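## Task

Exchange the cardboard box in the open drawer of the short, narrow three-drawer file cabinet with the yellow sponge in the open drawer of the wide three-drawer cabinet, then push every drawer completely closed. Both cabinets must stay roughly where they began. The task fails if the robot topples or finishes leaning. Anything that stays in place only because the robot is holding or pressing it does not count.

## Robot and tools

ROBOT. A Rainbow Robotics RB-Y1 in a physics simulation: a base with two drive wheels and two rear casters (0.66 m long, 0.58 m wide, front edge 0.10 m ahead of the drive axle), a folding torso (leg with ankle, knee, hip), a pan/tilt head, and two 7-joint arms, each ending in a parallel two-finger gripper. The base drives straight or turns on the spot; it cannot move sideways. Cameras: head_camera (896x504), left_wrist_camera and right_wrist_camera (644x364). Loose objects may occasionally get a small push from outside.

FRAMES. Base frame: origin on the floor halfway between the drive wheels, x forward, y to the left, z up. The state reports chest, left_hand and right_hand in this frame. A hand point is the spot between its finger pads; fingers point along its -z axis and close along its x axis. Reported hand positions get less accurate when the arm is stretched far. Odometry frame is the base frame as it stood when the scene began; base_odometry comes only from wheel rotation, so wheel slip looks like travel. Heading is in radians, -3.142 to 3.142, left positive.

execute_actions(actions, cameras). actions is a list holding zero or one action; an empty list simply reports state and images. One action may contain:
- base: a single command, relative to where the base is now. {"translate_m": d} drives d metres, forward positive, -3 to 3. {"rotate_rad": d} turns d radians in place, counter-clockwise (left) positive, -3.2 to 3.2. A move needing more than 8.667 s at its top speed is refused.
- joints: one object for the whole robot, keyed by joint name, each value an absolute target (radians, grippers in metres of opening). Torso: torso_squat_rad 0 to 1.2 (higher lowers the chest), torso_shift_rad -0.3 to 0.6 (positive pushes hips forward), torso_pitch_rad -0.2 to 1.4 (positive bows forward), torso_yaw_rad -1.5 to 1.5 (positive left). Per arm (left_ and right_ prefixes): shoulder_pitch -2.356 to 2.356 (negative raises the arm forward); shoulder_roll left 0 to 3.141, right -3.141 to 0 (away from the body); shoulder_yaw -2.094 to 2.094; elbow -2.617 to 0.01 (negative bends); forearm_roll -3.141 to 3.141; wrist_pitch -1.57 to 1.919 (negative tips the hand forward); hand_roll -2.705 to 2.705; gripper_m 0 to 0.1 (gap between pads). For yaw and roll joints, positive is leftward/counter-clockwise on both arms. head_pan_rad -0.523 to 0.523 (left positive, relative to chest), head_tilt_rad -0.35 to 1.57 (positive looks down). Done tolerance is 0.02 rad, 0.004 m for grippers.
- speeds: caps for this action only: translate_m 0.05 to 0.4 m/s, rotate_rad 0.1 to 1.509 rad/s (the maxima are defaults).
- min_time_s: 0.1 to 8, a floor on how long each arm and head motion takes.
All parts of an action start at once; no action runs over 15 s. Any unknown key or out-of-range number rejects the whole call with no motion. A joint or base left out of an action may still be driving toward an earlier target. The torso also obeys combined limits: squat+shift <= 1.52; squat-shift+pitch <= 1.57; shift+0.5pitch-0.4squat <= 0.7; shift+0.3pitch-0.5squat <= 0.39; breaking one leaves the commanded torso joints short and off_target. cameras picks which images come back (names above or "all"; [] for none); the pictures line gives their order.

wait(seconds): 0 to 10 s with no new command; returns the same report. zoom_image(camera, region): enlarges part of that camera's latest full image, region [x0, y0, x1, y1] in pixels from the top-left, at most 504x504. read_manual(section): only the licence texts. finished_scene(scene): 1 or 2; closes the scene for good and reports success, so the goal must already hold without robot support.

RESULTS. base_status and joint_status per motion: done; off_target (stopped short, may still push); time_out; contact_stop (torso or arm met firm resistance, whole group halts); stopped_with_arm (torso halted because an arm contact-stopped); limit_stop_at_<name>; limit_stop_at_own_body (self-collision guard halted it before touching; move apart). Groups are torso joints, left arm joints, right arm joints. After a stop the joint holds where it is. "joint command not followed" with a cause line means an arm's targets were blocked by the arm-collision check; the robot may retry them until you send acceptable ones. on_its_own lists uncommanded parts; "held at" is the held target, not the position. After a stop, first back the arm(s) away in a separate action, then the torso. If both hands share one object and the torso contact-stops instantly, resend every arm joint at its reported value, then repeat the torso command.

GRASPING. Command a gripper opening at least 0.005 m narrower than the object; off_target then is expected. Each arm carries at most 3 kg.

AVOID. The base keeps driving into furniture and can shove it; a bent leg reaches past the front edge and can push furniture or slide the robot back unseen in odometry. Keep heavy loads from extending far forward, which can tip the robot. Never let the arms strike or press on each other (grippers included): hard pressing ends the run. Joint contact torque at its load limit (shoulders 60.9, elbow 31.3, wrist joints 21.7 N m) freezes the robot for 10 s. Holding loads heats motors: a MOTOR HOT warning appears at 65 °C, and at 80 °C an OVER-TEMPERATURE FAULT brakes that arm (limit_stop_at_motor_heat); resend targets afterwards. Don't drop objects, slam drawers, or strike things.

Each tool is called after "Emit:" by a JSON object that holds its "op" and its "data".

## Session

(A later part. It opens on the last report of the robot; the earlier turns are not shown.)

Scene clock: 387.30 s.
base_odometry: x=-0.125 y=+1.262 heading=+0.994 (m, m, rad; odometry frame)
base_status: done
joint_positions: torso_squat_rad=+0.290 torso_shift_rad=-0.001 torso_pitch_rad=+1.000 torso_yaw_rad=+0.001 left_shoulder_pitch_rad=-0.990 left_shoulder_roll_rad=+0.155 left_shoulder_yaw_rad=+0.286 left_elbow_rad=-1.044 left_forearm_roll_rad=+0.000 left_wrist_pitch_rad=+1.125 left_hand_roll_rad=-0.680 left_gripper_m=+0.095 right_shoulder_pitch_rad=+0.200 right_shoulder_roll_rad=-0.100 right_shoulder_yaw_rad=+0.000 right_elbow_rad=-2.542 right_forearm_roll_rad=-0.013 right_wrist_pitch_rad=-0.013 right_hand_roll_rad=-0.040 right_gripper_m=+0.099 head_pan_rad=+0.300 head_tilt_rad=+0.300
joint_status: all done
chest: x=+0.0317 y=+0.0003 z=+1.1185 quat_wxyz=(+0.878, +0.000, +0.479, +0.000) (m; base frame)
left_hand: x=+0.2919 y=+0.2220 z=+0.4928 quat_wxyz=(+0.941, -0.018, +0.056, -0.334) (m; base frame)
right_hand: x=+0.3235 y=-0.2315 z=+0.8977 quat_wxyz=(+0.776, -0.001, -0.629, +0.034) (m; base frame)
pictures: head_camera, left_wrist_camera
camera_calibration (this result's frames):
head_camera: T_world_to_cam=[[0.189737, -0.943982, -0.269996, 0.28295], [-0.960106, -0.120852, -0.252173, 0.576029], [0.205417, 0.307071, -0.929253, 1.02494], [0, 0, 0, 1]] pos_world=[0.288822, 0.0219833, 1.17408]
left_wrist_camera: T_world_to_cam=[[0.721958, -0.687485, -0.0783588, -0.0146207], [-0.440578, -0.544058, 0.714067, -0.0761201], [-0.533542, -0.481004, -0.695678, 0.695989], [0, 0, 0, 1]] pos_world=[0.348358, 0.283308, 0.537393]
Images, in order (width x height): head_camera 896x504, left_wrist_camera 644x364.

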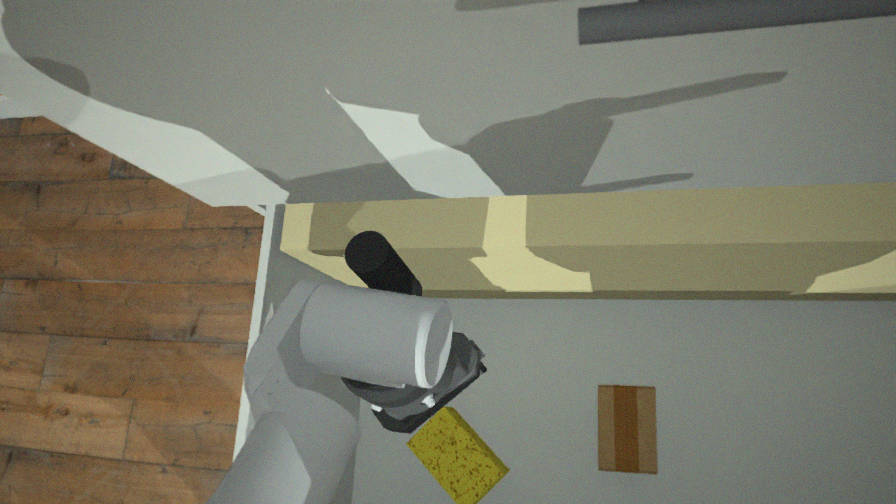

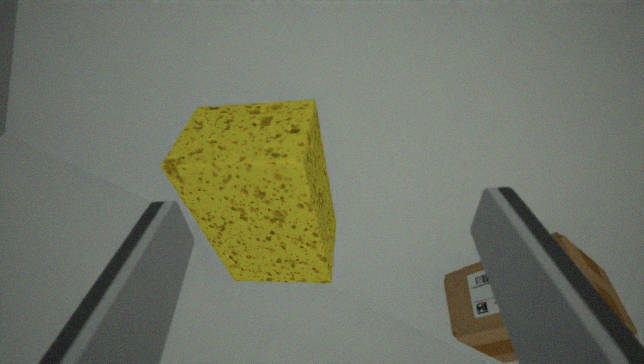

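Emit:
{"op": "execute_actions", "data": {"actions": [{"base":{"rotate_rad":0.035},"joints":{"torso_squat_rad":0.05,"left_hand_roll_rad":-0.71},"speeds":{"rotate_rad":0.3}}], "cameras": []}}

Emit:
{"op": "execute_actions", "data": {"actions": [{"joints":{"left_shoulder_pitch_rad":-1.112,"left_shoulder_roll_rad":0.189,"left_shoulder_yaw_rad":0.3117,"left_elbow_rad":-0.631,"left_wrist_pitch_rad":0.868},"min_time_s":1.2}], "cameras": ["head_camera","left_wrist_camera"]}}

Scene clock: 396.97 s.
base_odometry: x=-0.125 y=+1.262 heading=+1.028 (m, m, rad; odometry frame)
base_status: done
joint_positions: torso_squat_rad=+0.050 torso_shift_rad=-0.001 torso_pitch_rad=+1.000 torso_yaw_rad=+0.001 left_shoulder_pitch_rad=-0.990 left_shoulder_roll_rad=+0.155 left_shoulder_yaw_rad=+0.286 left_elbow_rad=-1.044 left_forearm_roll_rad=+0.000 left_wrist_pitch_rad=+1.125 left_hand_roll_rad=-0.710 left_gripper_m=+0.095 right_shoulder_pitch_rad=+0.200 right_shoulder_roll_rad=-0.100 right_shoulder_yaw_rad=+0.000 right_elbow_rad=-2.542 right_forearm_roll_rad=-0.013 right_wrist_pitch_rad=-0.013 right_hand_roll_rad=-0.040 right_gripper_m=+0.099 head_pan_rad=+0.300 head_tilt_rad=+0.300
joint_status: all done
chest: x=+0.0317 y=+0.0004 z=+1.1468 quat_wxyz=(+0.878, +0.000, +0.479, +0.000) (m; base frame)
left_hand: x=+0.2918 y=+0.2220 z=+0.5210 quat_wxyz=(+0.936, -0.019, +0.056, -0.348) (m; base frame)
right_hand: x=+0.3235 y=-0.2314 z=+0.9260 quat_wxyz=(+0.776, -0.001, -0.629, +0.034) (m; base frame)
pictures: none
No camera images: the call's "cameras" was empty. Leave "cameras" out to get every camera's image.

Scene clock: 398.47 s.
base_odometry: x=-0.125 y=+1.262 heading=+1.028 (m, m, rad; odometry frame)
base_status: not commanded
joint_positions: torso_squat_rad=+0.050 torso_shift_rad=-0.001 torso_pitch_rad=+1.000 torso_yaw_rad=+0.001 left_shoulder_pitch_rad=-1.112 left_shoulder_roll_rad=+0.189 left_shoulder_yaw_rad=+0.311 left_elbow_rad=-0.631 left_forearm_roll_rad=+0.000 left_wrist_pitch_rad=+0.868 left_hand_roll_rad=-0.710 left_gripper_m=+0.095 right_shoulder_pitch_rad=+0.200 right_shoulder_roll_rad=-0.100 right_shoulder_yaw_rad=+0.000 right_elbow_rad=-2.542 right_forearm_roll_rad=-0.013 right_wrist_pitch_rad=-0.013 right_hand_roll_rad=-0.040 right_gripper_m=+0.099 head_pan_rad=+0.300 head_tilt_rad=+0.300
joint_status: all done
chest: x=+0.0317 y=+0.0004 z=+1.1468 quat_wxyz=(+0.878, +0.000, +0.479, +0.000) (m; base frame)
left_hand: x=+0.2641 y=+0.2204 z=+0.4766 quat_wxyz=(+0.935, -0.026, +0.070, -0.346) (m; base frame)
right_hand: x=+0.3235 y=-0.2315 z=+0.9260 quat_wxyz=(+0.776, -0.001, -0.629, +0.034) (m; base frame)
pictures: head_camera, left_wrist_camera
camera_calibration (this result's frames):
head_camera: T_world_to_cam=[[0.189707, -0.943985, -0.270007, 0.290622], [-0.960145, -0.120871, -0.252015, 0.583008], [0.205262, 0.307055, -0.929293, 1.0513], [0, 0, 0, 1]] pos_world=[0.288847, 0.022006, 1.20236]
left_wrist_camera: T_world_to_cam=[[0.700904, -0.706779, -0.0958968, 0.0212257], [-0.431646, -0.527354, 0.731833, -0.0922279], [-0.567816, -0.471551, -0.674703, 0.666157], [0, 0, 0, 1]] pos_world=[0.323568, 0.280492, 0.518989]
Images, in order (width x height): head_camera 896x504, left_wrist_camera 644x364.

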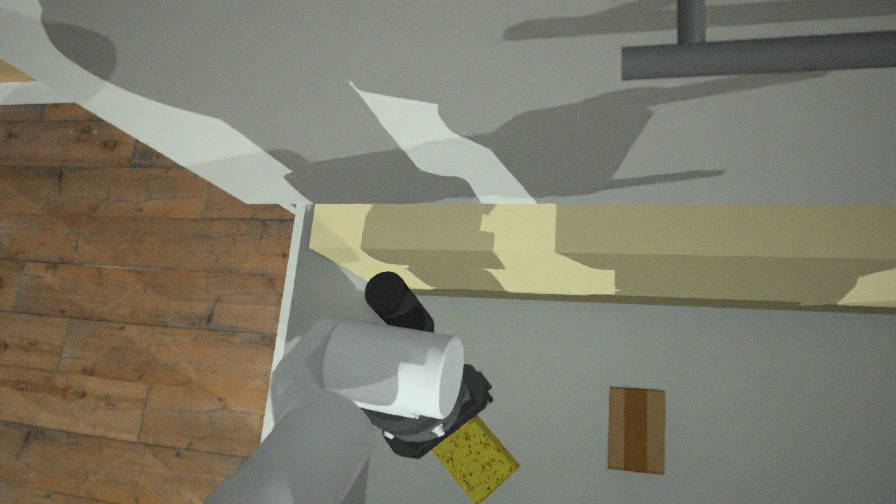

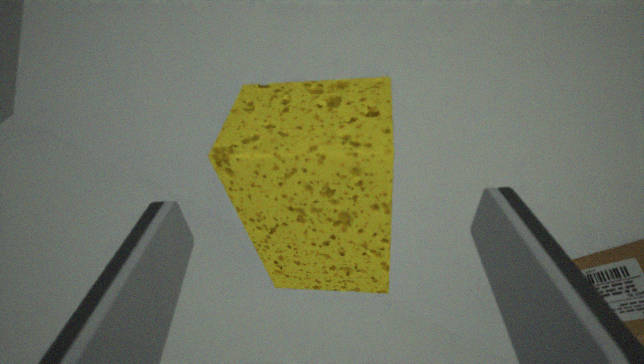

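Emit:
{"op": "execute_actions", "data": {"actions": [{"base":{"translate_m":-0.026},"joints":{"torso_squat_rad":0.15},"speeds":{"translate_m":0.05}}], "cameras": ["head_camera","left_wrist_camera"]}}

Scene clock: 421.30 s.
base_odometry: x=-0.139 y=+1.240 heading=+1.028 (m, m, rad; odometry frame)
base_status: done
joint_positions: torso_squat_rad=+0.150 torso_shift_rad=-0.001 torso_pitch_rad=+1.000 torso_yaw_rad=+0.001 left_shoulder_pitch_rad=-1.112 left_shoulder_roll_rad=+0.189 left_shoulder_yaw_rad=+0.311 left_elbow_rad=-0.631 left_forearm_roll_rad=+0.000 left_wrist_pitch_rad=+0.868 left_hand_roll_rad=-0.710 left_gripper_m=+0.095 right_shoulder_pitch_rad=+0.200 right_shoulder_roll_rad=-0.100 right_shoulder_yaw_rad=+0.000 right_elbow_rad=-2.542 right_forearm_roll_rad=-0.013 right_wrist_pitch_rad=-0.013 right_hand_roll_rad=-0.040 right_gripper_m=+0.099 head_pan_rad=+0.300 head_tilt_rad=+0.300
joint_status: all done
chest: x=+0.0317 y=+0.0003 z=+1.1399 quat_wxyz=(+0.878, +0.000, +0.479, +0.000) (m; base frame)
left_hand: x=+0.2642 y=+0.2204 z=+0.4697 quat_wxyz=(+0.935, -0.026, +0.070, -0.346) (m; base frame)
right_hand: x=+0.3235 y=-0.2315 z=+0.9191 quat_wxyz=(+0.776, -0.001, -0.629, +0.034) (m; base frame)
pictures: head_camera, left_wrist_camera
camera_calibration (this result's frames):
head_camera: T_world_to_cam=[[0.189744, -0.943985, -0.269981, 0.288719], [-0.96011, -0.12087, -0.252148, 0.581377], [0.205392, 0.307055, -0.929264, 1.04481], [0, 0, 0, 1]] pos_world=[0.288808, 0.0220037, 1.19545]
left_wrist_camera: T_world_to_cam=[[0.700914, -0.706784, -0.0957972, 0.0204546], [-0.431763, -0.527359, 0.73176, -0.0870614], [-0.567716, -0.471539, -0.674796, 0.661561], [0, 0, 0, 1]] pos_world=[0.323652, 0.280496, 0.512087]
Images, in order (width x height): head_camera 896x504, left_wrist_camera 644x364.

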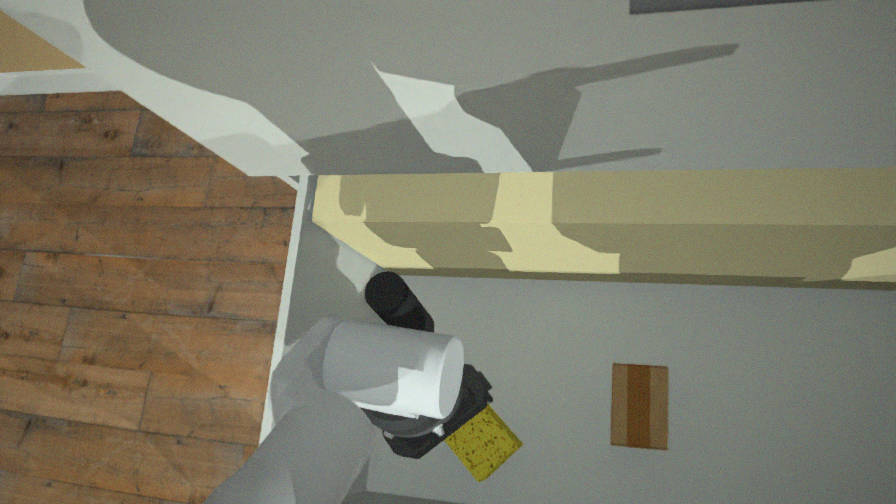

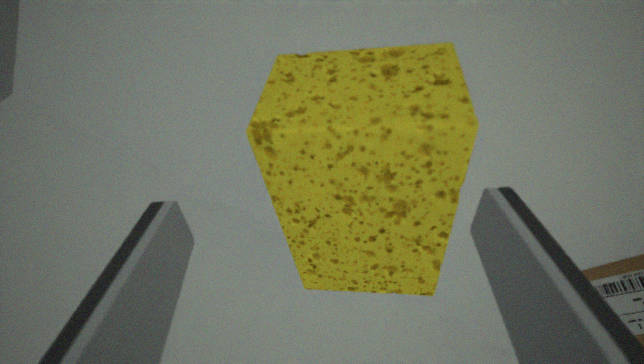

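Emit:
{"op": "execute_actions", "data": {"actions": [{"joints":{"torso_squat_rad":0.28}}], "cameras": ["left_wrist_camera"]}}

Scene clock: 428.60 s.
base_odometry: x=-0.139 y=+1.240 heading=+1.028 (m, m, rad; odometry frame)
base_status: not commanded
joint_positions: torso_squat_rad=+0.280 torso_shift_rad=-0.001 torso_pitch_rad=+1.000 torso_yaw_rad=+0.001 left_shoulder_pitch_rad=-1.112 left_shoulder_roll_rad=+0.189 left_shoulder_yaw_rad=+0.311 left_elbow_rad=-0.631 left_forearm_roll_rad=+0.000 left_wrist_pitch_rad=+0.868 left_hand_roll_rad=-0.710 left_gripper_m=+0.095 right_shoulder_pitch_rad=+0.200 right_shoulder_roll_rad=-0.100 right_shoulder_yaw_rad=+0.000 right_elbow_rad=-2.542 right_forearm_roll_rad=-0.013 right_wrist_pitch_rad=-0.013 right_hand_roll_rad=-0.040 right_gripper_m=+0.099 head_pan_rad=+0.300 head_tilt_rad=+0.300
joint_status: all done
chest: x=+0.0317 y=+0.0003 z=+1.1205 quat_wxyz=(+0.878, +0.000, +0.479, +0.000) (m; base frame)
left_hand: x=+0.2642 y=+0.2204 z=+0.4503 quat_wxyz=(+0.935, -0.026, +0.070, -0.346) (m; base frame)
right_hand: x=+0.3235 y=-0.2315 z=+0.8997 quat_wxyz=(+0.776, -0.001, -0.629, +0.034) (m; base frame)
pictures: left_wrist_camera
camera_calibration (this result's frames):
left_wrist_camera: T_world_to_cam=[[0.700914, -0.706784, -0.0957883, 0.0185752], [-0.431772, -0.527359, 0.731755, -0.0728607], [-0.567708, -0.471539, -0.674803, 0.648483], [0, 0, 0, 1]] pos_world=[0.32367, 0.28049, 0.492693]
Images, in order (width x height): left_wrist_camera 644x364.

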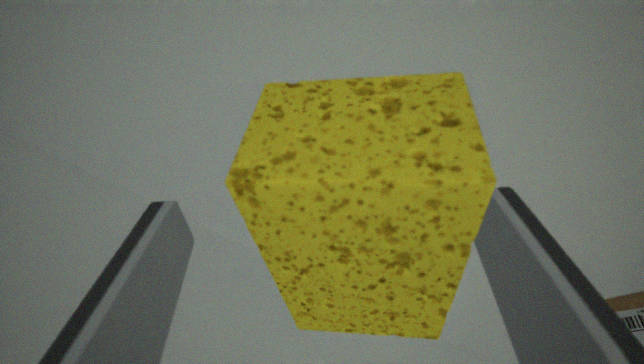

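Emit:
{"op": "execute_actions", "data": {"actions": [{"base":{"rotate_rad":-0.022},"speeds":{"rotate_rad":0.1}}], "cameras": ["left_wrist_camera"]}}

Scene clock: 436.40 s.
base_odometry: x=-0.139 y=+1.240 heading=+1.007 (m, m, rad; odometry frame)
base_status: done
joint_positions: torso_squat_rad=+0.280 torso_shift_rad=-0.001 torso_pitch_rad=+1.000 torso_yaw_rad=+0.001 left_shoulder_pitch_rad=-1.112 left_shoulder_roll_rad=+0.189 left_shoulder_yaw_rad=+0.311 left_elbow_rad=-0.631 left_forearm_roll_rad=+0.000 left_wrist_pitch_rad=+0.868 left_hand_roll_rad=-0.710 left_gripper_m=+0.095 right_shoulder_pitch_rad=+0.200 right_shoulder_roll_rad=-0.100 right_shoulder_yaw_rad=+0.000 right_elbow_rad=-2.542 right_forearm_roll_rad=-0.013 right_wrist_pitch_rad=-0.013 right_hand_roll_rad=-0.040 right_gripper_m=+0.099 head_pan_rad=+0.300 head_tilt_rad=+0.300
joint_status: not commanded
chest: x=+0.0317 y=+0.0003 z=+1.1205 quat_wxyz=(+0.878, +0.000, +0.479, +0.000) (m; base frame)
left_hand: x=+0.2642 y=+0.2204 z=+0.4503 quat_wxyz=(+0.935, -0.026, +0.070, -0.346) (m; base frame)
right_hand: x=+0.3235 y=-0.2315 z=+0.8997 quat_wxyz=(+0.776, -0.001, -0.629, +0.034) (m; base frame)
pictures: left_wrist_camera
camera_calibration (this result's frames):
left_wrist_camera: T_world_to_cam=[[0.700912, -0.706785, -0.0957989, 0.0185739], [-0.431767, -0.527363, 0.731755, -0.0728504], [-0.567714, -0.471533, -0.674801, 0.648484], [0, 0, 0, 1]] pos_world=[0.323681, 0.280491, 0.492686]
Images, in order (width x height): left_wrist_camera 644x364.

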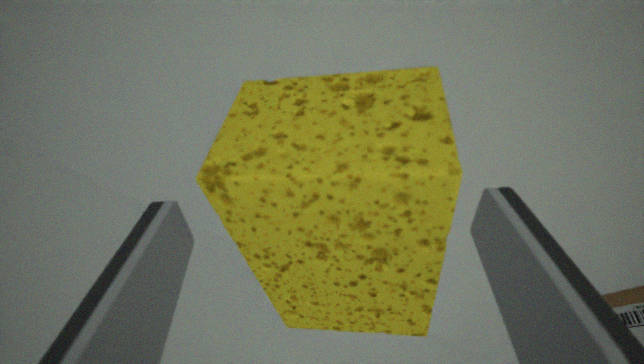

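Centred. Lower.

Emit:
{"op": "execute_actions", "data": {"actions": [{"joints":{"torso_squat_rad":0.345}}], "cameras": ["left_wrist_camera"]}}

Scene clock: 438.63 s.
base_odometry: x=-0.139 y=+1.240 heading=+1.007 (m, m, rad; odometry frame)
base_status: not commanded
joint_positions: torso_squat_rad=+0.345 torso_shift_rad=-0.001 torso_pitch_rad=+1.000 torso_yaw_rad=+0.001 left_shoulder_pitch_rad=-1.112 left_shoulder_roll_rad=+0.189 left_shoulder_yaw_rad=+0.311 left_elbow_rad=-0.631 left_forearm_roll_rad=+0.000 left_wrist_pitch_rad=+0.868 left_hand_roll_rad=-0.710 left_gripper_m=+0.095 right_shoulder_pitch_rad=+0.200 right_shoulder_roll_rad=-0.100 right_shoulder_yaw_rad=+0.000 right_elbow_rad=-2.542 right_forearm_roll_rad=-0.013 right_wrist_pitch_rad=-0.013 right_hand_roll_rad=-0.040 right_gripper_m=+0.099 head_pan_rad=+0.300 head_tilt_rad=+0.300
joint_status: all done
chest: x=+0.0317 y=+0.0003 z=+1.1065 quat_wxyz=(+0.878, +0.000, +0.479, +0.000) (m; base frame)
left_hand: x=+0.2642 y=+0.2204 z=+0.4363 quat_wxyz=(+0.935, -0.026, +0.070, -0.346) (m; base frame)
right_hand: x=+0.3235 y=-0.2315 z=+0.8857 quat_wxyz=(+0.776, -0.001, -0.629, +0.034) (m; base frame)
pictures: left_wrist_camera
camera_calibration (this result's frames):
left_wrist_camera: T_world_to_cam=[[0.700911, -0.706786, -0.0958013, 0.0172219], [-0.431764, -0.527361, 0.731758, -0.0626143], [-0.567718, -0.471534, -0.674798, 0.63905], [0, 0, 0, 1]] pos_world=[0.323695, 0.280485, 0.478698]
Images, in order (width x height): left_wrist_camera 644x364.

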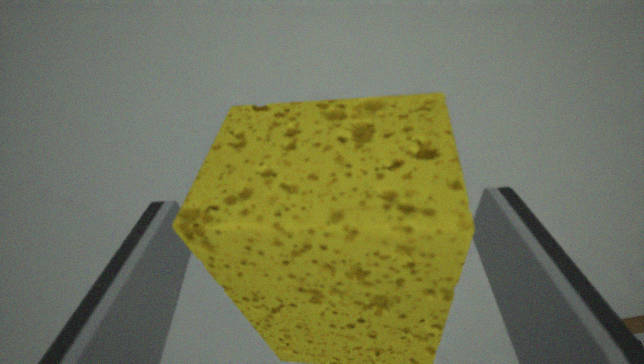

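Emit:
{"op": "execute_actions", "data": {"actions": [{"joints":{"left_gripper_m":0.045}}], "cameras": ["left_wrist_camera"]}}

Scene clock: 442.13 s.
base_odometry: x=-0.139 y=+1.240 heading=+1.007 (m, m, rad; odometry frame)
base_status: not commanded
joint_positions: torso_squat_rad=+0.345 torso_shift_rad=-0.001 torso_pitch_rad=+1.000 torso_yaw_rad=+0.001 left_shoulder_pitch_rad=-1.112 left_shoulder_roll_rad=+0.189 left_shoulder_yaw_rad=+0.311 left_elbow_rad=-0.631 left_forearm_roll_rad=+0.000 left_wrist_pitch_rad=+0.868 left_hand_roll_rad=-0.710 left_gripper_m=+0.061 right_shoulder_pitch_rad=+0.200 right_shoulder_roll_rad=-0.100 right_shoulder_yaw_rad=+0.000 right_elbow_rad=-2.542 right_forearm_roll_rad=-0.013 right_wrist_pitch_rad=-0.013 right_hand_roll_rad=-0.040 right_gripper_m=+0.099 head_pan_rad=+0.300 head_tilt_rad=+0.300
joint_status: left_gripper_m off_target (ended at +0.061, target +0.045)
chest: x=+0.0317 y=+0.0003 z=+1.1065 quat_wxyz=(+0.878, +0.000, +0.479, +0.000) (m; base frame)
left_hand: x=+0.2642 y=+0.2204 z=+0.4363 quat_wxyz=(+0.935, -0.026, +0.070, -0.346) (m; base frame)
right_hand: x=+0.3235 y=-0.2315 z=+0.8857 quat_wxyz=(+0.776, -0.001, -0.629, +0.034) (m; base frame)
pictures: left_wrist_camera
camera_calibration (this result's frames):
left_wrist_camera: T_world_to_cam=[[0.700911, -0.706786, -0.095801, 0.0172218], [-0.431764, -0.527361, 0.731758, -0.0626141], [-0.567718, -0.471534, -0.674798, 0.63905], [0, 0, 0, 1]] pos_world=[0.323695, 0.280485, 0.478698]
Images, in order (width x height): left_wrist_camera 644x364.

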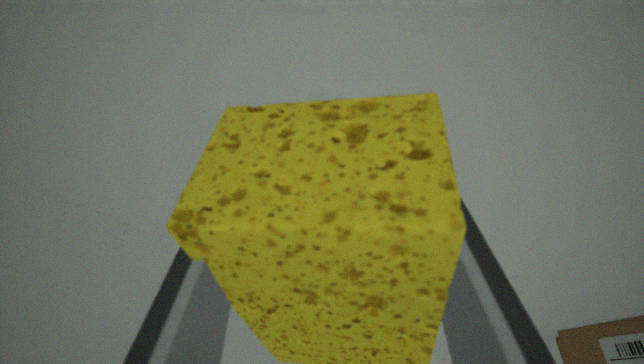

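Emit:
{"op": "execute_actions", "data": {"actions": [{"joints":{"torso_squat_rad":0.05}}], "cameras": ["left_wrist_camera"]}}

Emit:
{"op": "execute_actions", "data": {"actions": [{"joints":{"torso_squat_rad":0,"left_shoulder_pitch_rad":-0.751,"left_shoulder_roll_rad":0.089,"left_shoulder_yaw_rad":0.2355,"left_elbow_rad":-1.87,"left_wrist_pitch_rad":1.64},"min_time_s":1.5}], "cameras": []}}

Emit:
{"op": "execute_actions", "data": {"actions": [{"joints":{"torso_pitch_rad":0.7,"left_shoulder_pitch_rad":-0.88,"left_shoulder_roll_rad":0.1215,"left_shoulder_yaw_rad":0.267,"left_elbow_rad":-1.643,"left_wrist_pitch_rad":1.799},"min_time_s":1.1}], "cameras": ["head_camera","left_wrist_camera"]}}

Scene clock: 449.33 s.
base_odometry: x=-0.139 y=+1.240 heading=+1.007 (m, m, rad; odometry frame)
base_status: not commanded
joint_positions: torso_squat_rad=+0.050 torso_shift_rad=-0.001 torso_pitch_rad=+1.000 torso_yaw_rad=+0.001 left_shoulder_pitch_rad=-1.112 left_shoulder_roll_rad=+0.189 left_shoulder_yaw_rad=+0.311 left_elbow_rad=-0.631 left_forearm_roll_rad=+0.000 left_wrist_pitch_rad=+0.868 left_hand_roll_rad=-0.710 left_gripper_m=+0.061 right_shoulder_pitch_rad=+0.200 right_shoulder_roll_rad=-0.100 right_shoulder_yaw_rad=+0.000 right_elbow_rad=-2.542 right_forearm_roll_rad=-0.013 right_wrist_pitch_rad=-0.013 right_hand_roll_rad=-0.040 right_gripper_m=+0.099 head_pan_rad=+0.300 head_tilt_rad=+0.300
joint_status: all done
chest: x=+0.0317 y=+0.0003 z=+1.1468 quat_wxyz=(+0.878, +0.000, +0.479, +0.000) (m; base frame)
left_hand: x=+0.2641 y=+0.2204 z=+0.4766 quat_wxyz=(+0.935, -0.026, +0.070, -0.346) (m; base frame)
right_hand: x=+0.3235 y=-0.2315 z=+0.9260 quat_wxyz=(+0.776, -0.001, -0.629, +0.034) (m; base frame)
pictures: left_wrist_camera
camera_calibration (this result's frames):
left_wrist_camera: T_world_to_cam=[[0.700897, -0.706786, -0.0959023, 0.0212113], [-0.431659, -0.527361, 0.73182, -0.0921948], [-0.567816, -0.471533, -0.674716, 0.666179], [0, 0, 0, 1]] pos_world=[0.323603, 0.280497, 0.518986]
Images, in order (width x height): left_wrist_camera 644x364.

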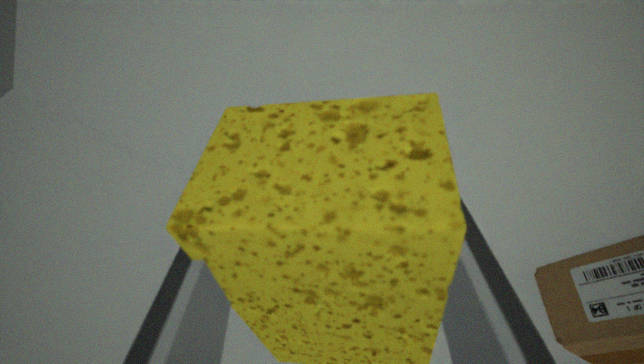

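Scene clock: 451.23 s.
base_odometry: x=-0.139 y=+1.240 heading=+1.007 (m, m, rad; odometry frame)
base_status: not commanded
joint_positions: torso_squat_rad=+0.000 torso_shift_rad=-0.001 torso_pitch_rad=+1.000 torso_yaw_rad=+0.001 left_shoulder_pitch_rad=-0.751 left_shoulder_roll_rad=+0.089 left_shoulder_yaw_rad=+0.236 left_elbow_rad=-1.870 left_forearm_roll_rad=+0.000 left_wrist_pitch_rad=+1.640 left_hand_roll_rad=-0.710 left_gripper_m=+0.061 right_shoulder_pitch_rad=+0.200 right_shoulder_roll_rad=-0.100 right_shoulder_yaw_rad=+0.000 right_elbow_rad=-2.542 right_forearm_roll_rad=-0.013 right_wrist_pitch_rad=-0.013 right_hand_roll_rad=-0.040 right_gripper_m=+0.099 head_pan_rad=+0.300 head_tilt_rad=+0.300
joint_status: all done
chest: x=+0.0317 y=+0.0004 z=+1.1477 quat_wxyz=(+0.878, +0.000, +0.479, +0.000) (m; base frame)
left_hand: x=+0.2976 y=+0.2208 z=+0.6609 quat_wxyz=(+0.938, -0.009, +0.023, -0.347) (m; base frame)
right_hand: x=+0.3235 y=-0.2315 z=+0.9269 quat_wxyz=(+0.776, -0.001, -0.629, +0.034) (m; base frame)
pictures: none
No camera images: the call's "cameras" was empty. Leave "cameras" out to get every camera's image.

Scene clock: 453.03 s.
base_odometry: x=-0.139 y=+1.240 heading=+1.007 (m, m, rad; odometry frame)
base_status: not commanded
joint_positions: torso_squat_rad=+0.000 torso_shift_rad=-0.001 torso_pitch_rad=+0.700 torso_yaw_rad=+0.001 left_shoulder_pitch_rad=-0.880 left_shoulder_roll_rad=+0.121 left_shoulder_yaw_rad=+0.267 left_elbow_rad=-1.643 left_forearm_roll_rad=+0.000 left_wrist_pitch_rad=+1.799 left_hand_roll_rad=-0.710 left_gripper_m=+0.061 right_shoulder_pitch_rad=+0.200 right_shoulder_roll_rad=-0.100 right_shoulder_yaw_rad=+0.000 right_elbow_rad=-2.542 right_forearm_roll_rad=-0.013 right_wrist_pitch_rad=-0.013 right_hand_roll_rad=-0.040 right_gripper_m=+0.099 head_pan_rad=+0.300 head_tilt_rad=+0.300
joint_status: all done
chest: x=-0.0294 y=+0.0004 z=+1.2172 quat_wxyz=(+0.939, +0.000, +0.343, +0.000) (m; base frame)
left_hand: x=+0.3488 y=+0.2207 z=+0.8056 quat_wxyz=(+0.938, -0.001, +0.003, -0.347) (m; base frame)
right_hand: x=+0.3146 y=-0.2314 z=+1.0925 quat_wxyz=(+0.674, -0.007, -0.738, +0.033) (m; base frame)
pictures: head_camera, left_wrist_camera
camera_calibration (this result's frames):
head_camera: T_world_to_cam=[[0.261103, -0.943974, -0.201838, 0.240353], [-0.842736, -0.12094, -0.524566, 0.87729], [0.470766, 0.307062, -0.827099, 1.01263], [0, 0, 0, 1]] pos_world=[0.199855, 0.0220457, 1.34625]
left_wrist_camera: T_world_to_cam=[[0.7074, -0.706791, 0.00558957, -0.0904232], [-0.532205, -0.527426, 0.662253, -0.205129], [-0.465127, -0.471453, -0.749259, 0.960542], [0, 0, 0, 1]] pos_world=[0.401569, 0.28075, 0.856047]
Images, in order (width x height): head_camera 896x504, left_wrist_camera 644x364.

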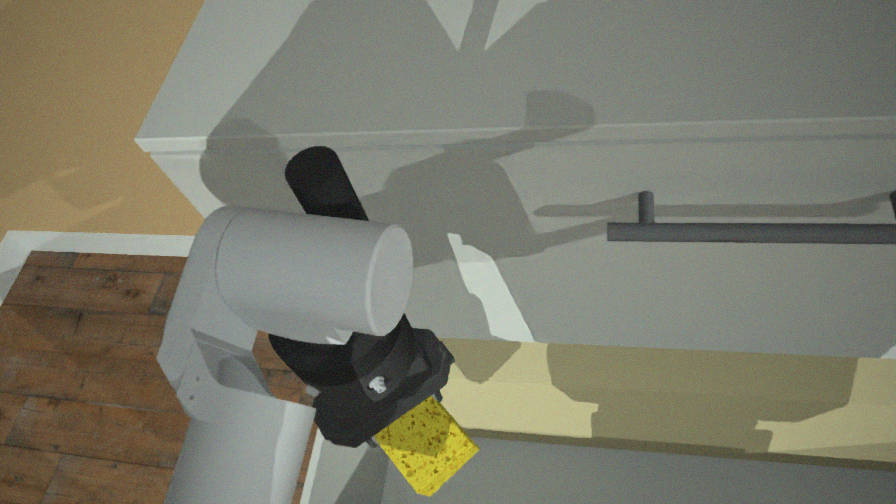

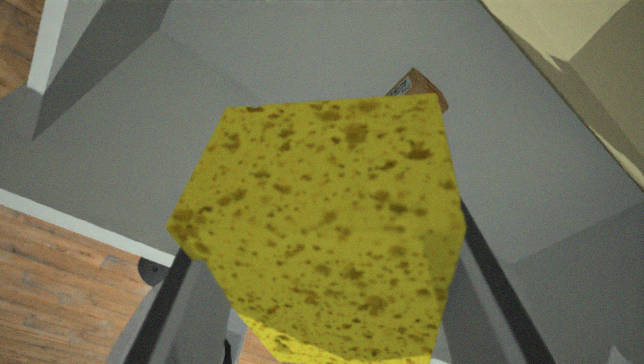

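Emit:
{"op": "execute_actions", "data": {"actions": [{"base":{"translate_m":-0.40}}], "cameras": []}}

Emit:
{"op": "execute_actions", "data": {"actions": [{"base":{"rotate_rad":0.105},"joints":{"left_shoulder_pitch_rad":-0.40,"left_shoulder_roll_rad":0.025,"left_shoulder_yaw_rad":0.1335,"left_elbow_rad":-2.02,"left_wrist_pitch_rad":1.6975,"right_shoulder_pitch_rad":-1.176,"right_shoulder_roll_rad":-0.21,"right_shoulder_yaw_rad":-0.321,"right_elbow_rad":-0.446,"right_wrist_pitch_rad":0.45,"right_gripper_m":0,"right_forearm_roll_rad":0,"right_hand_roll_rad":0,"torso_squat_rad":0.475,"head_pan_rad":0,"head_tilt_rad":0.1},"min_time_s":2}], "cameras": ["head_camera"]}}

Scene clock: 464.07 s.
base_odometry: x=-0.353 y=+0.902 heading=+1.005 (m, m, rad; odometry frame)
base_status: done
joint_positions: torso_squat_rad=+0.000 torso_shift_rad=-0.001 torso_pitch_rad=+0.700 torso_yaw_rad=+0.001 left_shoulder_pitch_rad=-0.880 left_shoulder_roll_rad=+0.121 left_shoulder_yaw_rad=+0.267 left_elbow_rad=-1.643 left_forearm_roll_rad=+0.000 left_wrist_pitch_rad=+1.799 left_hand_roll_rad=-0.710 left_gripper_m=+0.061 right_shoulder_pitch_rad=+0.200 right_shoulder_roll_rad=-0.100 right_shoulder_yaw_rad=+0.000 right_elbow_rad=-2.542 right_forearm_roll_rad=-0.013 right_wrist_pitch_rad=-0.013 right_hand_roll_rad=-0.040 right_gripper_m=+0.099 head_pan_rad=+0.300 head_tilt_rad=+0.300
joint_status: not commanded
chest: x=-0.0294 y=+0.0004 z=+1.2172 quat_wxyz=(+0.939, +0.000, +0.343, +0.000) (m; base frame)
left_hand: x=+0.3488 y=+0.2207 z=+0.8056 quat_wxyz=(+0.938, -0.001, +0.003, -0.347) (m; base frame)
right_hand: x=+0.3146 y=-0.2314 z=+1.0925 quat_wxyz=(+0.674, -0.007, -0.738, +0.033) (m; base frame)
pictures: none
No camera images: the call's "cameras" was empty. Leave "cameras" out to get every camera's image.

Scene clock: 466.80 s.
base_odometry: x=-0.353 y=+0.902 heading=+1.109 (m, m, rad; odometry frame)
base_status: done
joint_positions: torso_squat_rad=+0.475 torso_shift_rad=-0.001 torso_pitch_rad=+0.700 torso_yaw_rad=+0.001 left_shoulder_pitch_rad=-0.400 left_shoulder_roll_rad=+0.025 left_shoulder_yaw_rad=+0.134 left_elbow_rad=-2.020 left_forearm_roll_rad=+0.000 left_wrist_pitch_rad=+1.698 left_hand_roll_rad=-0.710 left_gripper_m=+0.061 right_shoulder_pitch_rad=-1.176 right_shoulder_roll_rad=-0.210 right_shoulder_yaw_rad=-0.321 right_elbow_rad=-0.446 right_forearm_roll_rad=+0.000 right_wrist_pitch_rad=+0.450 right_hand_roll_rad=+0.000 right_gripper_m=+0.000 head_pan_rad=+0.000 head_tilt_rad=+0.100
joint_status: all done
chest: x=-0.0293 y=+0.0004 z=+1.1397 quat_wxyz=(+0.939, +0.000, +0.343, +0.000) (m; base frame)
left_hand: x=+0.2223 y=+0.2205 z=+0.7005 quat_wxyz=(+0.938, +0.000, +0.000, -0.347) (m; base frame)
right_hand: x=+0.4529 y=-0.2189 z=+0.5753 quat_wxyz=(+0.975, +0.000, -0.223, +0.001) (m; base frame)
pictures: head_camera
camera_calibration (this result's frames):
head_camera: T_world_to_cam=[[0.038302, -0.999252, -0.00531055, -0.00060232], [-0.740971, -0.0248355, -0.671078, 1.01214], [0.670444, 0.0296386, -0.741368, 0.815786], [0, 0, 0, 1]] pos_world=[0.203052, 0.000356385, 1.28402]
Images, in order (width x height): head_camera 896x504.

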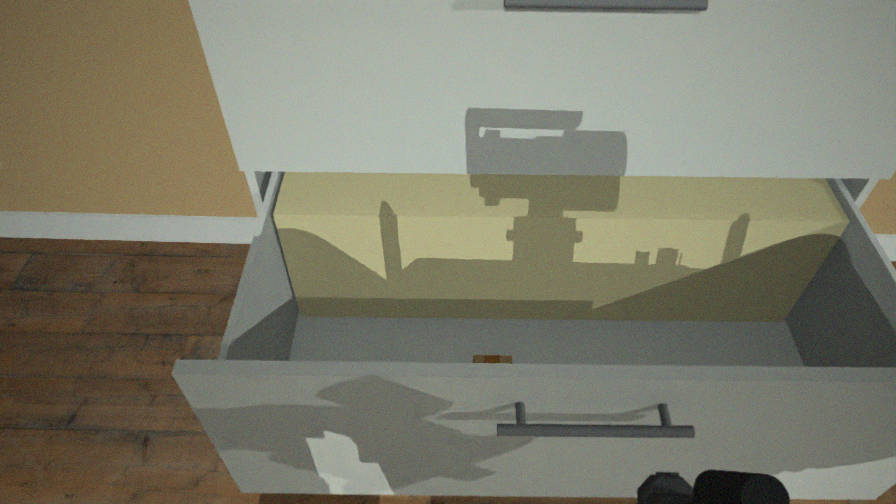

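Emit:
{"op": "execute_actions", "data": {"actions": [{"base":{"translate_m":0.38},"speeds":{"translate_m":0.12}}], "cameras": ["head_camera","right_wrist_camera"]}}

Scene clock: 479.43 s.
base_odometry: x=-0.184 y=+1.242 heading=+1.109 (m, m, rad; odometry frame)
base_status: done
joint_positions: torso_squat_rad=+0.475 torso_shift_rad=-0.001 torso_pitch_rad=+0.701 torso_yaw_rad=+0.001 left_shoulder_pitch_rad=-0.400 left_shoulder_roll_rad=+0.025 left_shoulder_yaw_rad=+0.134 left_elbow_rad=-2.020 left_forearm_roll_rad=+0.000 left_wrist_pitch_rad=+1.698 left_hand_roll_rad=-0.710 left_gripper_m=+0.061 right_shoulder_pitch_rad=-1.167 right_shoulder_roll_rad=-0.207 right_shoulder_yaw_rad=-0.321 right_elbow_rad=-0.440 right_forearm_roll_rad=+0.000 right_wrist_pitch_rad=+0.453 right_hand_roll_rad=+0.000 right_gripper_m=+0.000 head_pan_rad=+0.000 head_tilt_rad=+0.100
joint_status: not commanded
chest: x=-0.0289 y=+0.0002 z=+1.1395 quat_wxyz=(+0.939, +0.000, +0.343, +0.000) (m; base frame)
left_hand: x=+0.2222 y=+0.2203 z=+0.7001 quat_wxyz=(+0.938, +0.000, +0.000, -0.347) (m; base frame)
right_hand: x=+0.4436 y=-0.2196 z=+0.5686 quat_wxyz=(+0.977, +0.000, -0.214, +0.000) (m; base frame)
pictures: head_camera, right_wrist_camera
camera_calibration (this result's frames):
head_camera: T_world_to_cam=[[0.0379556, -0.999264, -0.0055348, -0.000513937], [-0.741748, -0.0244619, -0.670232, 1.01128], [0.669603, 0.0295445, -0.742131, 0.816245], [0, 0, 0, 1]] pos_world=[0.203571, 0.00010861, 1.28355]
right_wrist_camera: T_world_to_cam=[[-0.918123, 0.00076957, -0.396295, 0.632008], [-0.267043, 0.737667, 0.620109, -0.0456193], [0.292811, 0.675164, -0.677063, 0.49054], [0, 0, 0, 1]] pos_world=[0.424443, -0.29803, 0.610878]
Images, in order (width x height): head_camera 896x504, right_wrist_camera 644x364.

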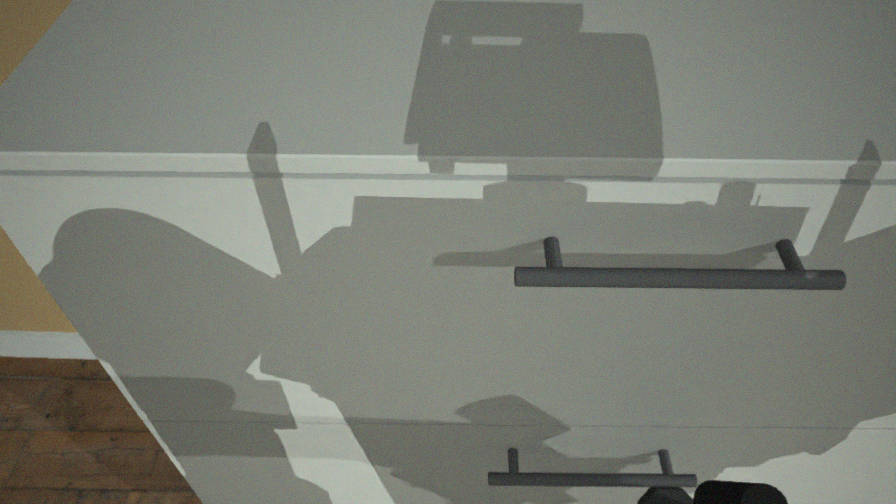

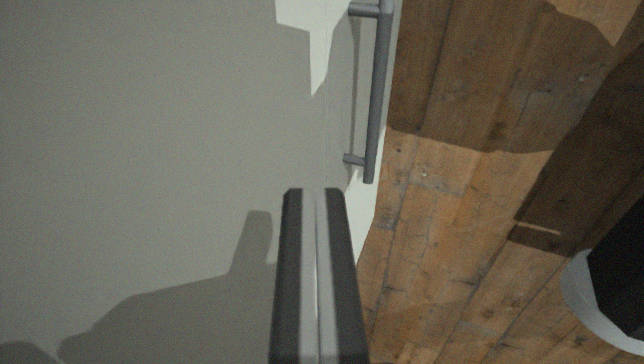

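Emit:
{"op": "execute_actions", "data": {"actions": [{"base":{"translate_m":0.025},"speeds":{"translate_m":0.05},"joints":{"head_tilt_rad":0.35}}], "cameras": ["head_camera"]}}

Scene clock: 483.27 s.
base_odometry: x=-0.173 y=+1.264 heading=+1.109 (m, m, rad; odometry frame)
base_status: done
joint_positions: torso_squat_rad=+0.475 torso_shift_rad=+0.000 torso_pitch_rad=+0.704 torso_yaw_rad=+0.001 left_shoulder_pitch_rad=-0.400 left_shoulder_roll_rad=+0.025 left_shoulder_yaw_rad=+0.134 left_elbow_rad=-2.020 left_forearm_roll_rad=+0.000 left_wrist_pitch_rad=+1.698 left_hand_roll_rad=-0.710 left_gripper_m=+0.061 right_shoulder_pitch_rad=-1.165 right_shoulder_roll_rad=-0.207 right_shoulder_yaw_rad=-0.321 right_elbow_rad=-0.425 right_forearm_roll_rad=+0.000 right_wrist_pitch_rad=+0.453 right_hand_roll_rad=+0.000 right_gripper_m=+0.000 head_pan_rad=+0.000 head_tilt_rad=+0.350
joint_status: all done
chest: x=-0.0275 y=-0.0001 z=+1.1390 quat_wxyz=(+0.939, +0.000, +0.345, +0.001) (m; base frame)
left_hand: x=+0.2223 y=+0.2204 z=+0.6991 quat_wxyz=(+0.938, +0.000, +0.002, -0.347) (m; base frame)
right_hand: x=+0.4365 y=-0.2194 z=+0.5619 quat_wxyz=(+0.979, +0.001, -0.204, +0.000) (m; base frame)
pictures: head_camera
camera_calibration (this result's frames):
head_camera: T_world_to_cam=[[0.0357012, -0.999242, -0.0154885, 0.0120208], [-0.885796, -0.0244647, -0.463429, 0.764996], [0.462699, 0.0302647, -0.885999, 1.0227], [0, 0, 0, 1]] pos_world=[0.203998, -0.00022466, 1.26082]
Images, in order (width x height): head_camera 896x504.

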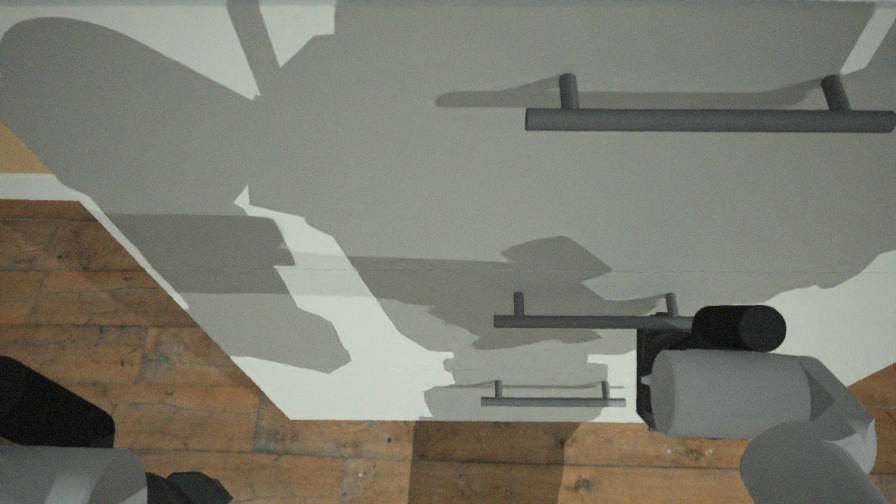

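Emit:
{"op": "execute_actions", "data": {"actions": [{"base":{"translate_m":-0.30}}], "cameras": ["head_camera"]}}

Emit:
{"op": "execute_actions", "data": {"actions": [{"base":{"rotate_rad":0.658},"joints":{"right_shoulder_pitch_rad":0.2,"right_shoulder_roll_rad":-0.1,"right_shoulder_yaw_rad":0,"right_elbow_rad":-2.3,"right_wrist_pitch_rad":0,"torso_squat_rad":0.1,"head_tilt_rad":-0.1},"min_time_s":1.5}], "cameras": ["head_camera"]}}

Emit:
{"op": "execute_actions", "data": {"actions": [{"base":{"translate_m":-2.11},"joints":{"left_shoulder_pitch_rad":-0.88,"left_shoulder_roll_rad":0.1215,"left_shoulder_yaw_rad":0.267,"left_elbow_rad":-1.643,"left_wrist_pitch_rad":1.799,"left_hand_roll_rad":-1.57,"torso_squat_rad":0},"min_time_s":1.5}], "cameras": []}}

Emit:
{"op": "execute_actions", "data": {"actions": [{"base":{"rotate_rad":2.455},"joints":{"head_tilt_rad":0.1}}], "cameras": ["head_camera","left_wrist_camera"]}}

Scene clock: 501.53 s.
base_odometry: x=-0.307 y=+0.996 heading=+1.106 (m, m, rad; odometry frame)
base_status: done
joint_positions: torso_squat_rad=+0.475 torso_shift_rad=+0.000 torso_pitch_rad=+0.704 torso_yaw_rad=+0.001 left_shoulder_pitch_rad=-0.400 left_shoulder_roll_rad=+0.025 left_shoulder_yaw_rad=+0.134 left_elbow_rad=-2.020 left_forearm_roll_rad=+0.000 left_wrist_pitch_rad=+1.698 left_hand_roll_rad=-0.710 left_gripper_m=+0.061 right_shoulder_pitch_rad=-1.164 right_shoulder_roll_rad=-0.211 right_shoulder_yaw_rad=-0.322 right_elbow_rad=-0.426 right_forearm_roll_rad=+0.000 right_wrist_pitch_rad=+0.453 right_hand_roll_rad=+0.000 right_gripper_m=+0.000 head_pan_rad=+0.000 head_tilt_rad=+0.350
joint_status: not commanded
chest: x=-0.0275 y=-0.0003 z=+1.1390 quat_wxyz=(+0.939, +0.000, +0.345, +0.000) (m; base frame)
left_hand: x=+0.2224 y=+0.2201 z=+0.6990 quat_wxyz=(+0.938, +0.000, +0.002, -0.347) (m; base frame)
right_hand: x=+0.4365 y=-0.2233 z=+0.5619 quat_wxyz=(+0.979, -0.001, -0.204, -0.002) (m; base frame)
pictures: head_camera
camera_calibration (this result's frames):
head_camera: T_world_to_cam=[[0.0351242, -0.999261, -0.0155923, 0.0118561], [-0.885868, -0.0239088, -0.463321, 0.764869], [0.462606, 0.0300865, -0.886053, 1.02274], [0, 0, 0, 1]] pos_world=[0.204029, -0.00063628, 1.26077]
Images, in order (width x height): head_camera 896x504.

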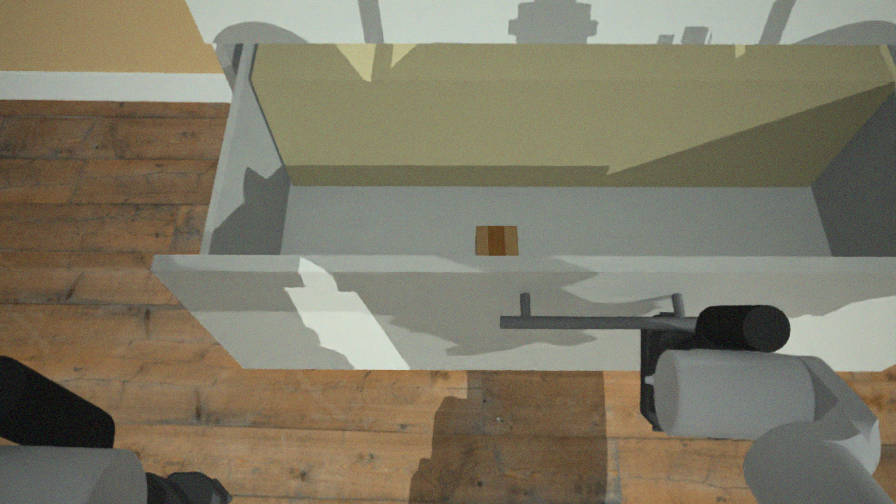

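Scene clock: 504.17 s.
base_odometry: x=-0.307 y=+0.996 heading=+1.764 (m, m, rad; odometry frame)
base_status: done
joint_positions: torso_squat_rad=+0.474 torso_shift_rad=+0.002 torso_pitch_rad=+0.707 torso_yaw_rad=+0.001 left_shoulder_pitch_rad=-0.400 left_shoulder_roll_rad=+0.025 left_shoulder_yaw_rad=+0.134 left_elbow_rad=-2.020 left_forearm_roll_rad=+0.000 left_wrist_pitch_rad=+1.698 left_hand_roll_rad=-0.710 left_gripper_m=+0.061 right_shoulder_pitch_rad=-1.149 right_shoulder_roll_rad=-0.209 right_shoulder_yaw_rad=-0.315 right_elbow_rad=-0.428 right_forearm_roll_rad=+0.000 right_wrist_pitch_rad=+0.443 right_hand_roll_rad=-0.001 right_gripper_m=+0.000 head_pan_rad=+0.000 head_tilt_rad=-0.100
joint_status: torso_squat_rad contact_stop (moved -0.001 of -0.375); right_shoulder_pitch_rad contact_stop_at_right_elbow_rad (moved +0.015 of +1.364); right_shoulder_roll_rad contact_stop_at_right_elbow_rad (moved +0.002 of +0.111); right_shoulder_yaw_rad contact_stop_at_right_elbow_rad (moved +0.007 of +0.322); right_elbow_rad contact_stop (moved -0.002 of -1.874); right_wrist_pitch_rad contact_stop (moved -0.010 of -0.453); the others done
on_its_own: torso_squat_rad is held at +0.474, not at your +0.100, since a contact_stop; right_shoulder_pitch_rad is held at -1.149, not at your +0.200, since a contact_stop; right_shoulder_roll_rad is held at -0.209, not at your -0.100, since a contact_stop; right_shoulder_yaw_rad is held at -0.315, not at your +0.000, since a contact_stop; right_elbow_rad is held at -0.428, not at your -2.300, since a contact_stop; right_wrist_pitch_rad is held at +0.443, not at your +0.000, since a contact_stop
chest: x=-0.0260 y=+0.0004 z=+1.1386 quat_wxyz=(+0.938, +0.000, +0.346, +0.000) (m; base frame)
left_hand: x=+0.2224 y=+0.2202 z=+0.6976 quat_wxyz=(+0.938, -0.002, +0.003, -0.347) (m; base frame)
right_hand: x=+0.4294 y=-0.2247 z=+0.5556 quat_wxyz=(+0.980, -0.004, -0.201, +0.000) (m; base frame)
pictures: head_camera
camera_calibration (this result's frames):
head_camera: T_world_to_cam=[[0.0383491, -0.999262, 0.00210033, -0.0102872], [-0.598825, -0.0246639, -0.8005, 1.16194], [0.799961, 0.0294407, -0.599329, 0.614347], [0, 0, 0, 1]] pos_world=[0.204741, 0.000291643, 1.29835]
Images, in order (width x height): head_camera 896x504.

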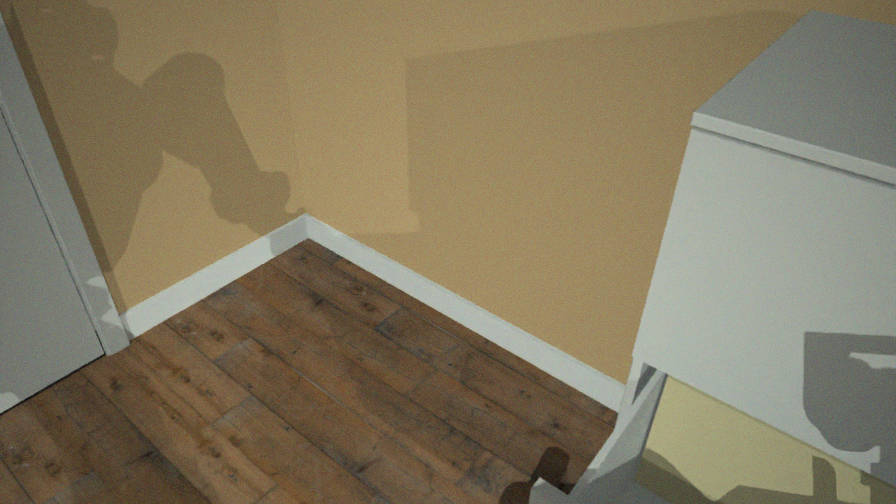

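not run: a stop came earlier in this reply.

not run: a stop came earlier in this reply.

Emit:
{"op": "execute_actions", "data": {"actions": [{"joints":{"head_pan_rad":-0.5,"head_tilt_rad":0.4}}]}}

Scene clock: 506.67 s.
base_odometry: x=-0.307 y=+0.996 heading=+1.764 (m, m, rad; odometry frame)
base_status: not commanded
joint_positions: torso_squat_rad=+0.474 torso_shift_rad=+0.002 torso_pitch_rad=+0.707 torso_yaw_rad=+0.001 left_shoulder_pitch_rad=-0.400 left_shoulder_roll_rad=+0.025 left_shoulder_yaw_rad=+0.134 left_elbow_rad=-2.020 left_forearm_roll_rad=+0.000 left_wrist_pitch_rad=+1.698 left_hand_roll_rad=-0.710 left_gripper_m=+0.061 right_shoulder_pitch_rad=-1.149 right_shoulder_roll_rad=-0.209 right_shoulder_yaw_rad=-0.315 right_elbow_rad=-0.428 right_forearm_roll_rad=+0.000 right_wrist_pitch_rad=+0.443 right_hand_roll_rad=-0.001 right_gripper_m=+0.000 head_pan_rad=-0.500 head_tilt_rad=+0.400
joint_status: all done
on_its_own: torso_squat_rad is held at +0.474, not at your +0.100, since a contact_stop; right_shoulder_pitch_rad is held at -1.149, not at your +0.200, since a contact_stop; right_shoulder_roll_rad is held at -0.209, not at your -0.100, since a contact_stop; right_shoulder_yaw_rad is held at -0.315, not at your +0.000, since a contact_stop; right_elbow_rad is held at -0.428, not at your -2.300, since a contact_stop; right_wrist_pitch_rad is held at +0.443, not at your +0.000, since a contact_stop
chest: x=-0.0260 y=+0.0004 z=+1.1386 quat_wxyz=(+0.938, +0.000, +0.346, +0.000) (m; base frame)
left_hand: x=+0.2224 y=+0.2202 z=+0.6976 quat_wxyz=(+0.938, -0.002, +0.003, -0.347) (m; base frame)
right_hand: x=+0.4294 y=-0.2247 z=+0.5556 quat_wxyz=(+0.980, -0.004, -0.201, +0.000) (m; base frame)
pictures: head_camera, left_wrist_camera, right_wrist_camera
camera_calibration (this result's frames):
head_camera: T_world_to_cam=[[-0.332876, -0.894662, 0.297949, -0.343137], [-0.879042, 0.180053, -0.441436, 0.737368], [0.34129, -0.408853, -0.846381, 0.985276], [0, 0, 0, 1]] pos_world=[0.197691, -0.0369233, 1.26166]
left_wrist_camera: T_world_to_cam=[[0.707573, -0.706615, 0.00591749, -0.000996439], [-0.531912, -0.527083, 0.662762, -0.201602], [-0.465199, -0.4721, -0.748807, 0.820411], [0, 0, 0, 1]] pos_world=[0.275125, 0.280351, 0.747949]
right_wrist_camera: T_world_to_cam=[[-0.927944, -0.00154243, -0.372716, 0.604444], [-0.250643, 0.7427, 0.620947, -0.0440271], [0.275859, 0.669623, -0.689571, 0.50231], [0, 0, 0, 1]] pos_world=[0.411289, -0.302727, 0.599002]
Images, in order (width x height): head_camera 896x504, left_wrist_camera 644x364, right_wrist_camera 644x364.

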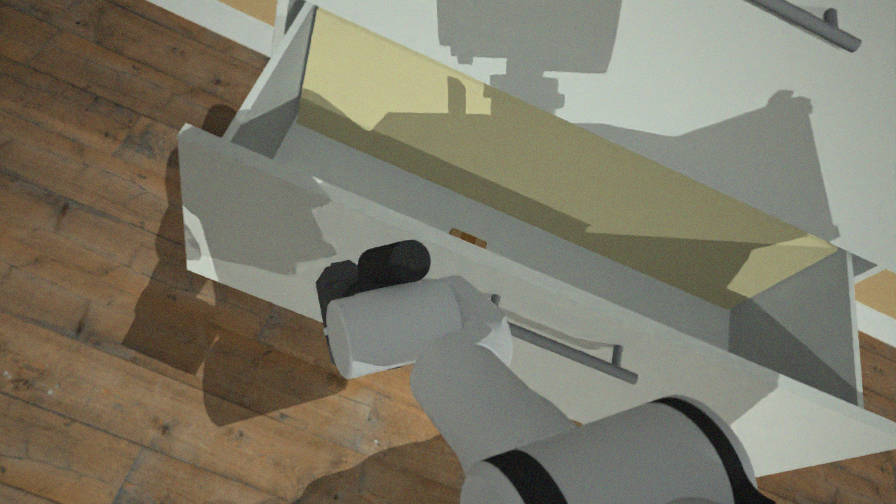

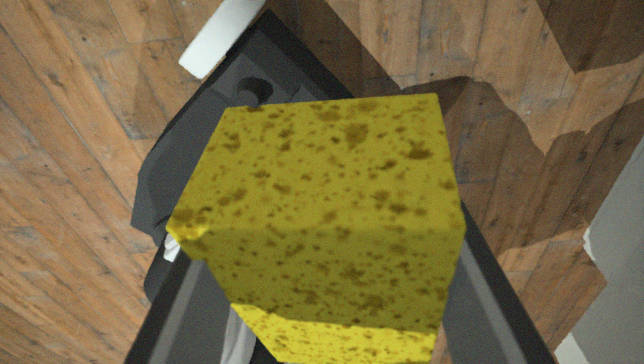

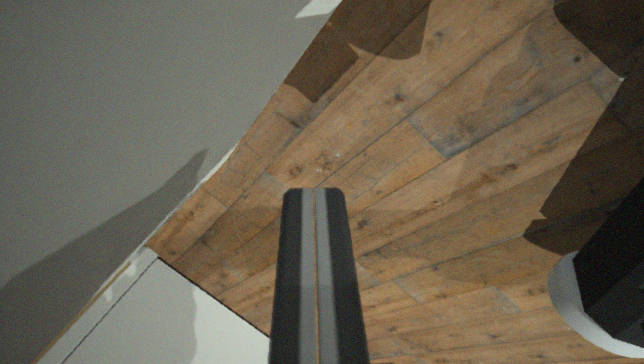

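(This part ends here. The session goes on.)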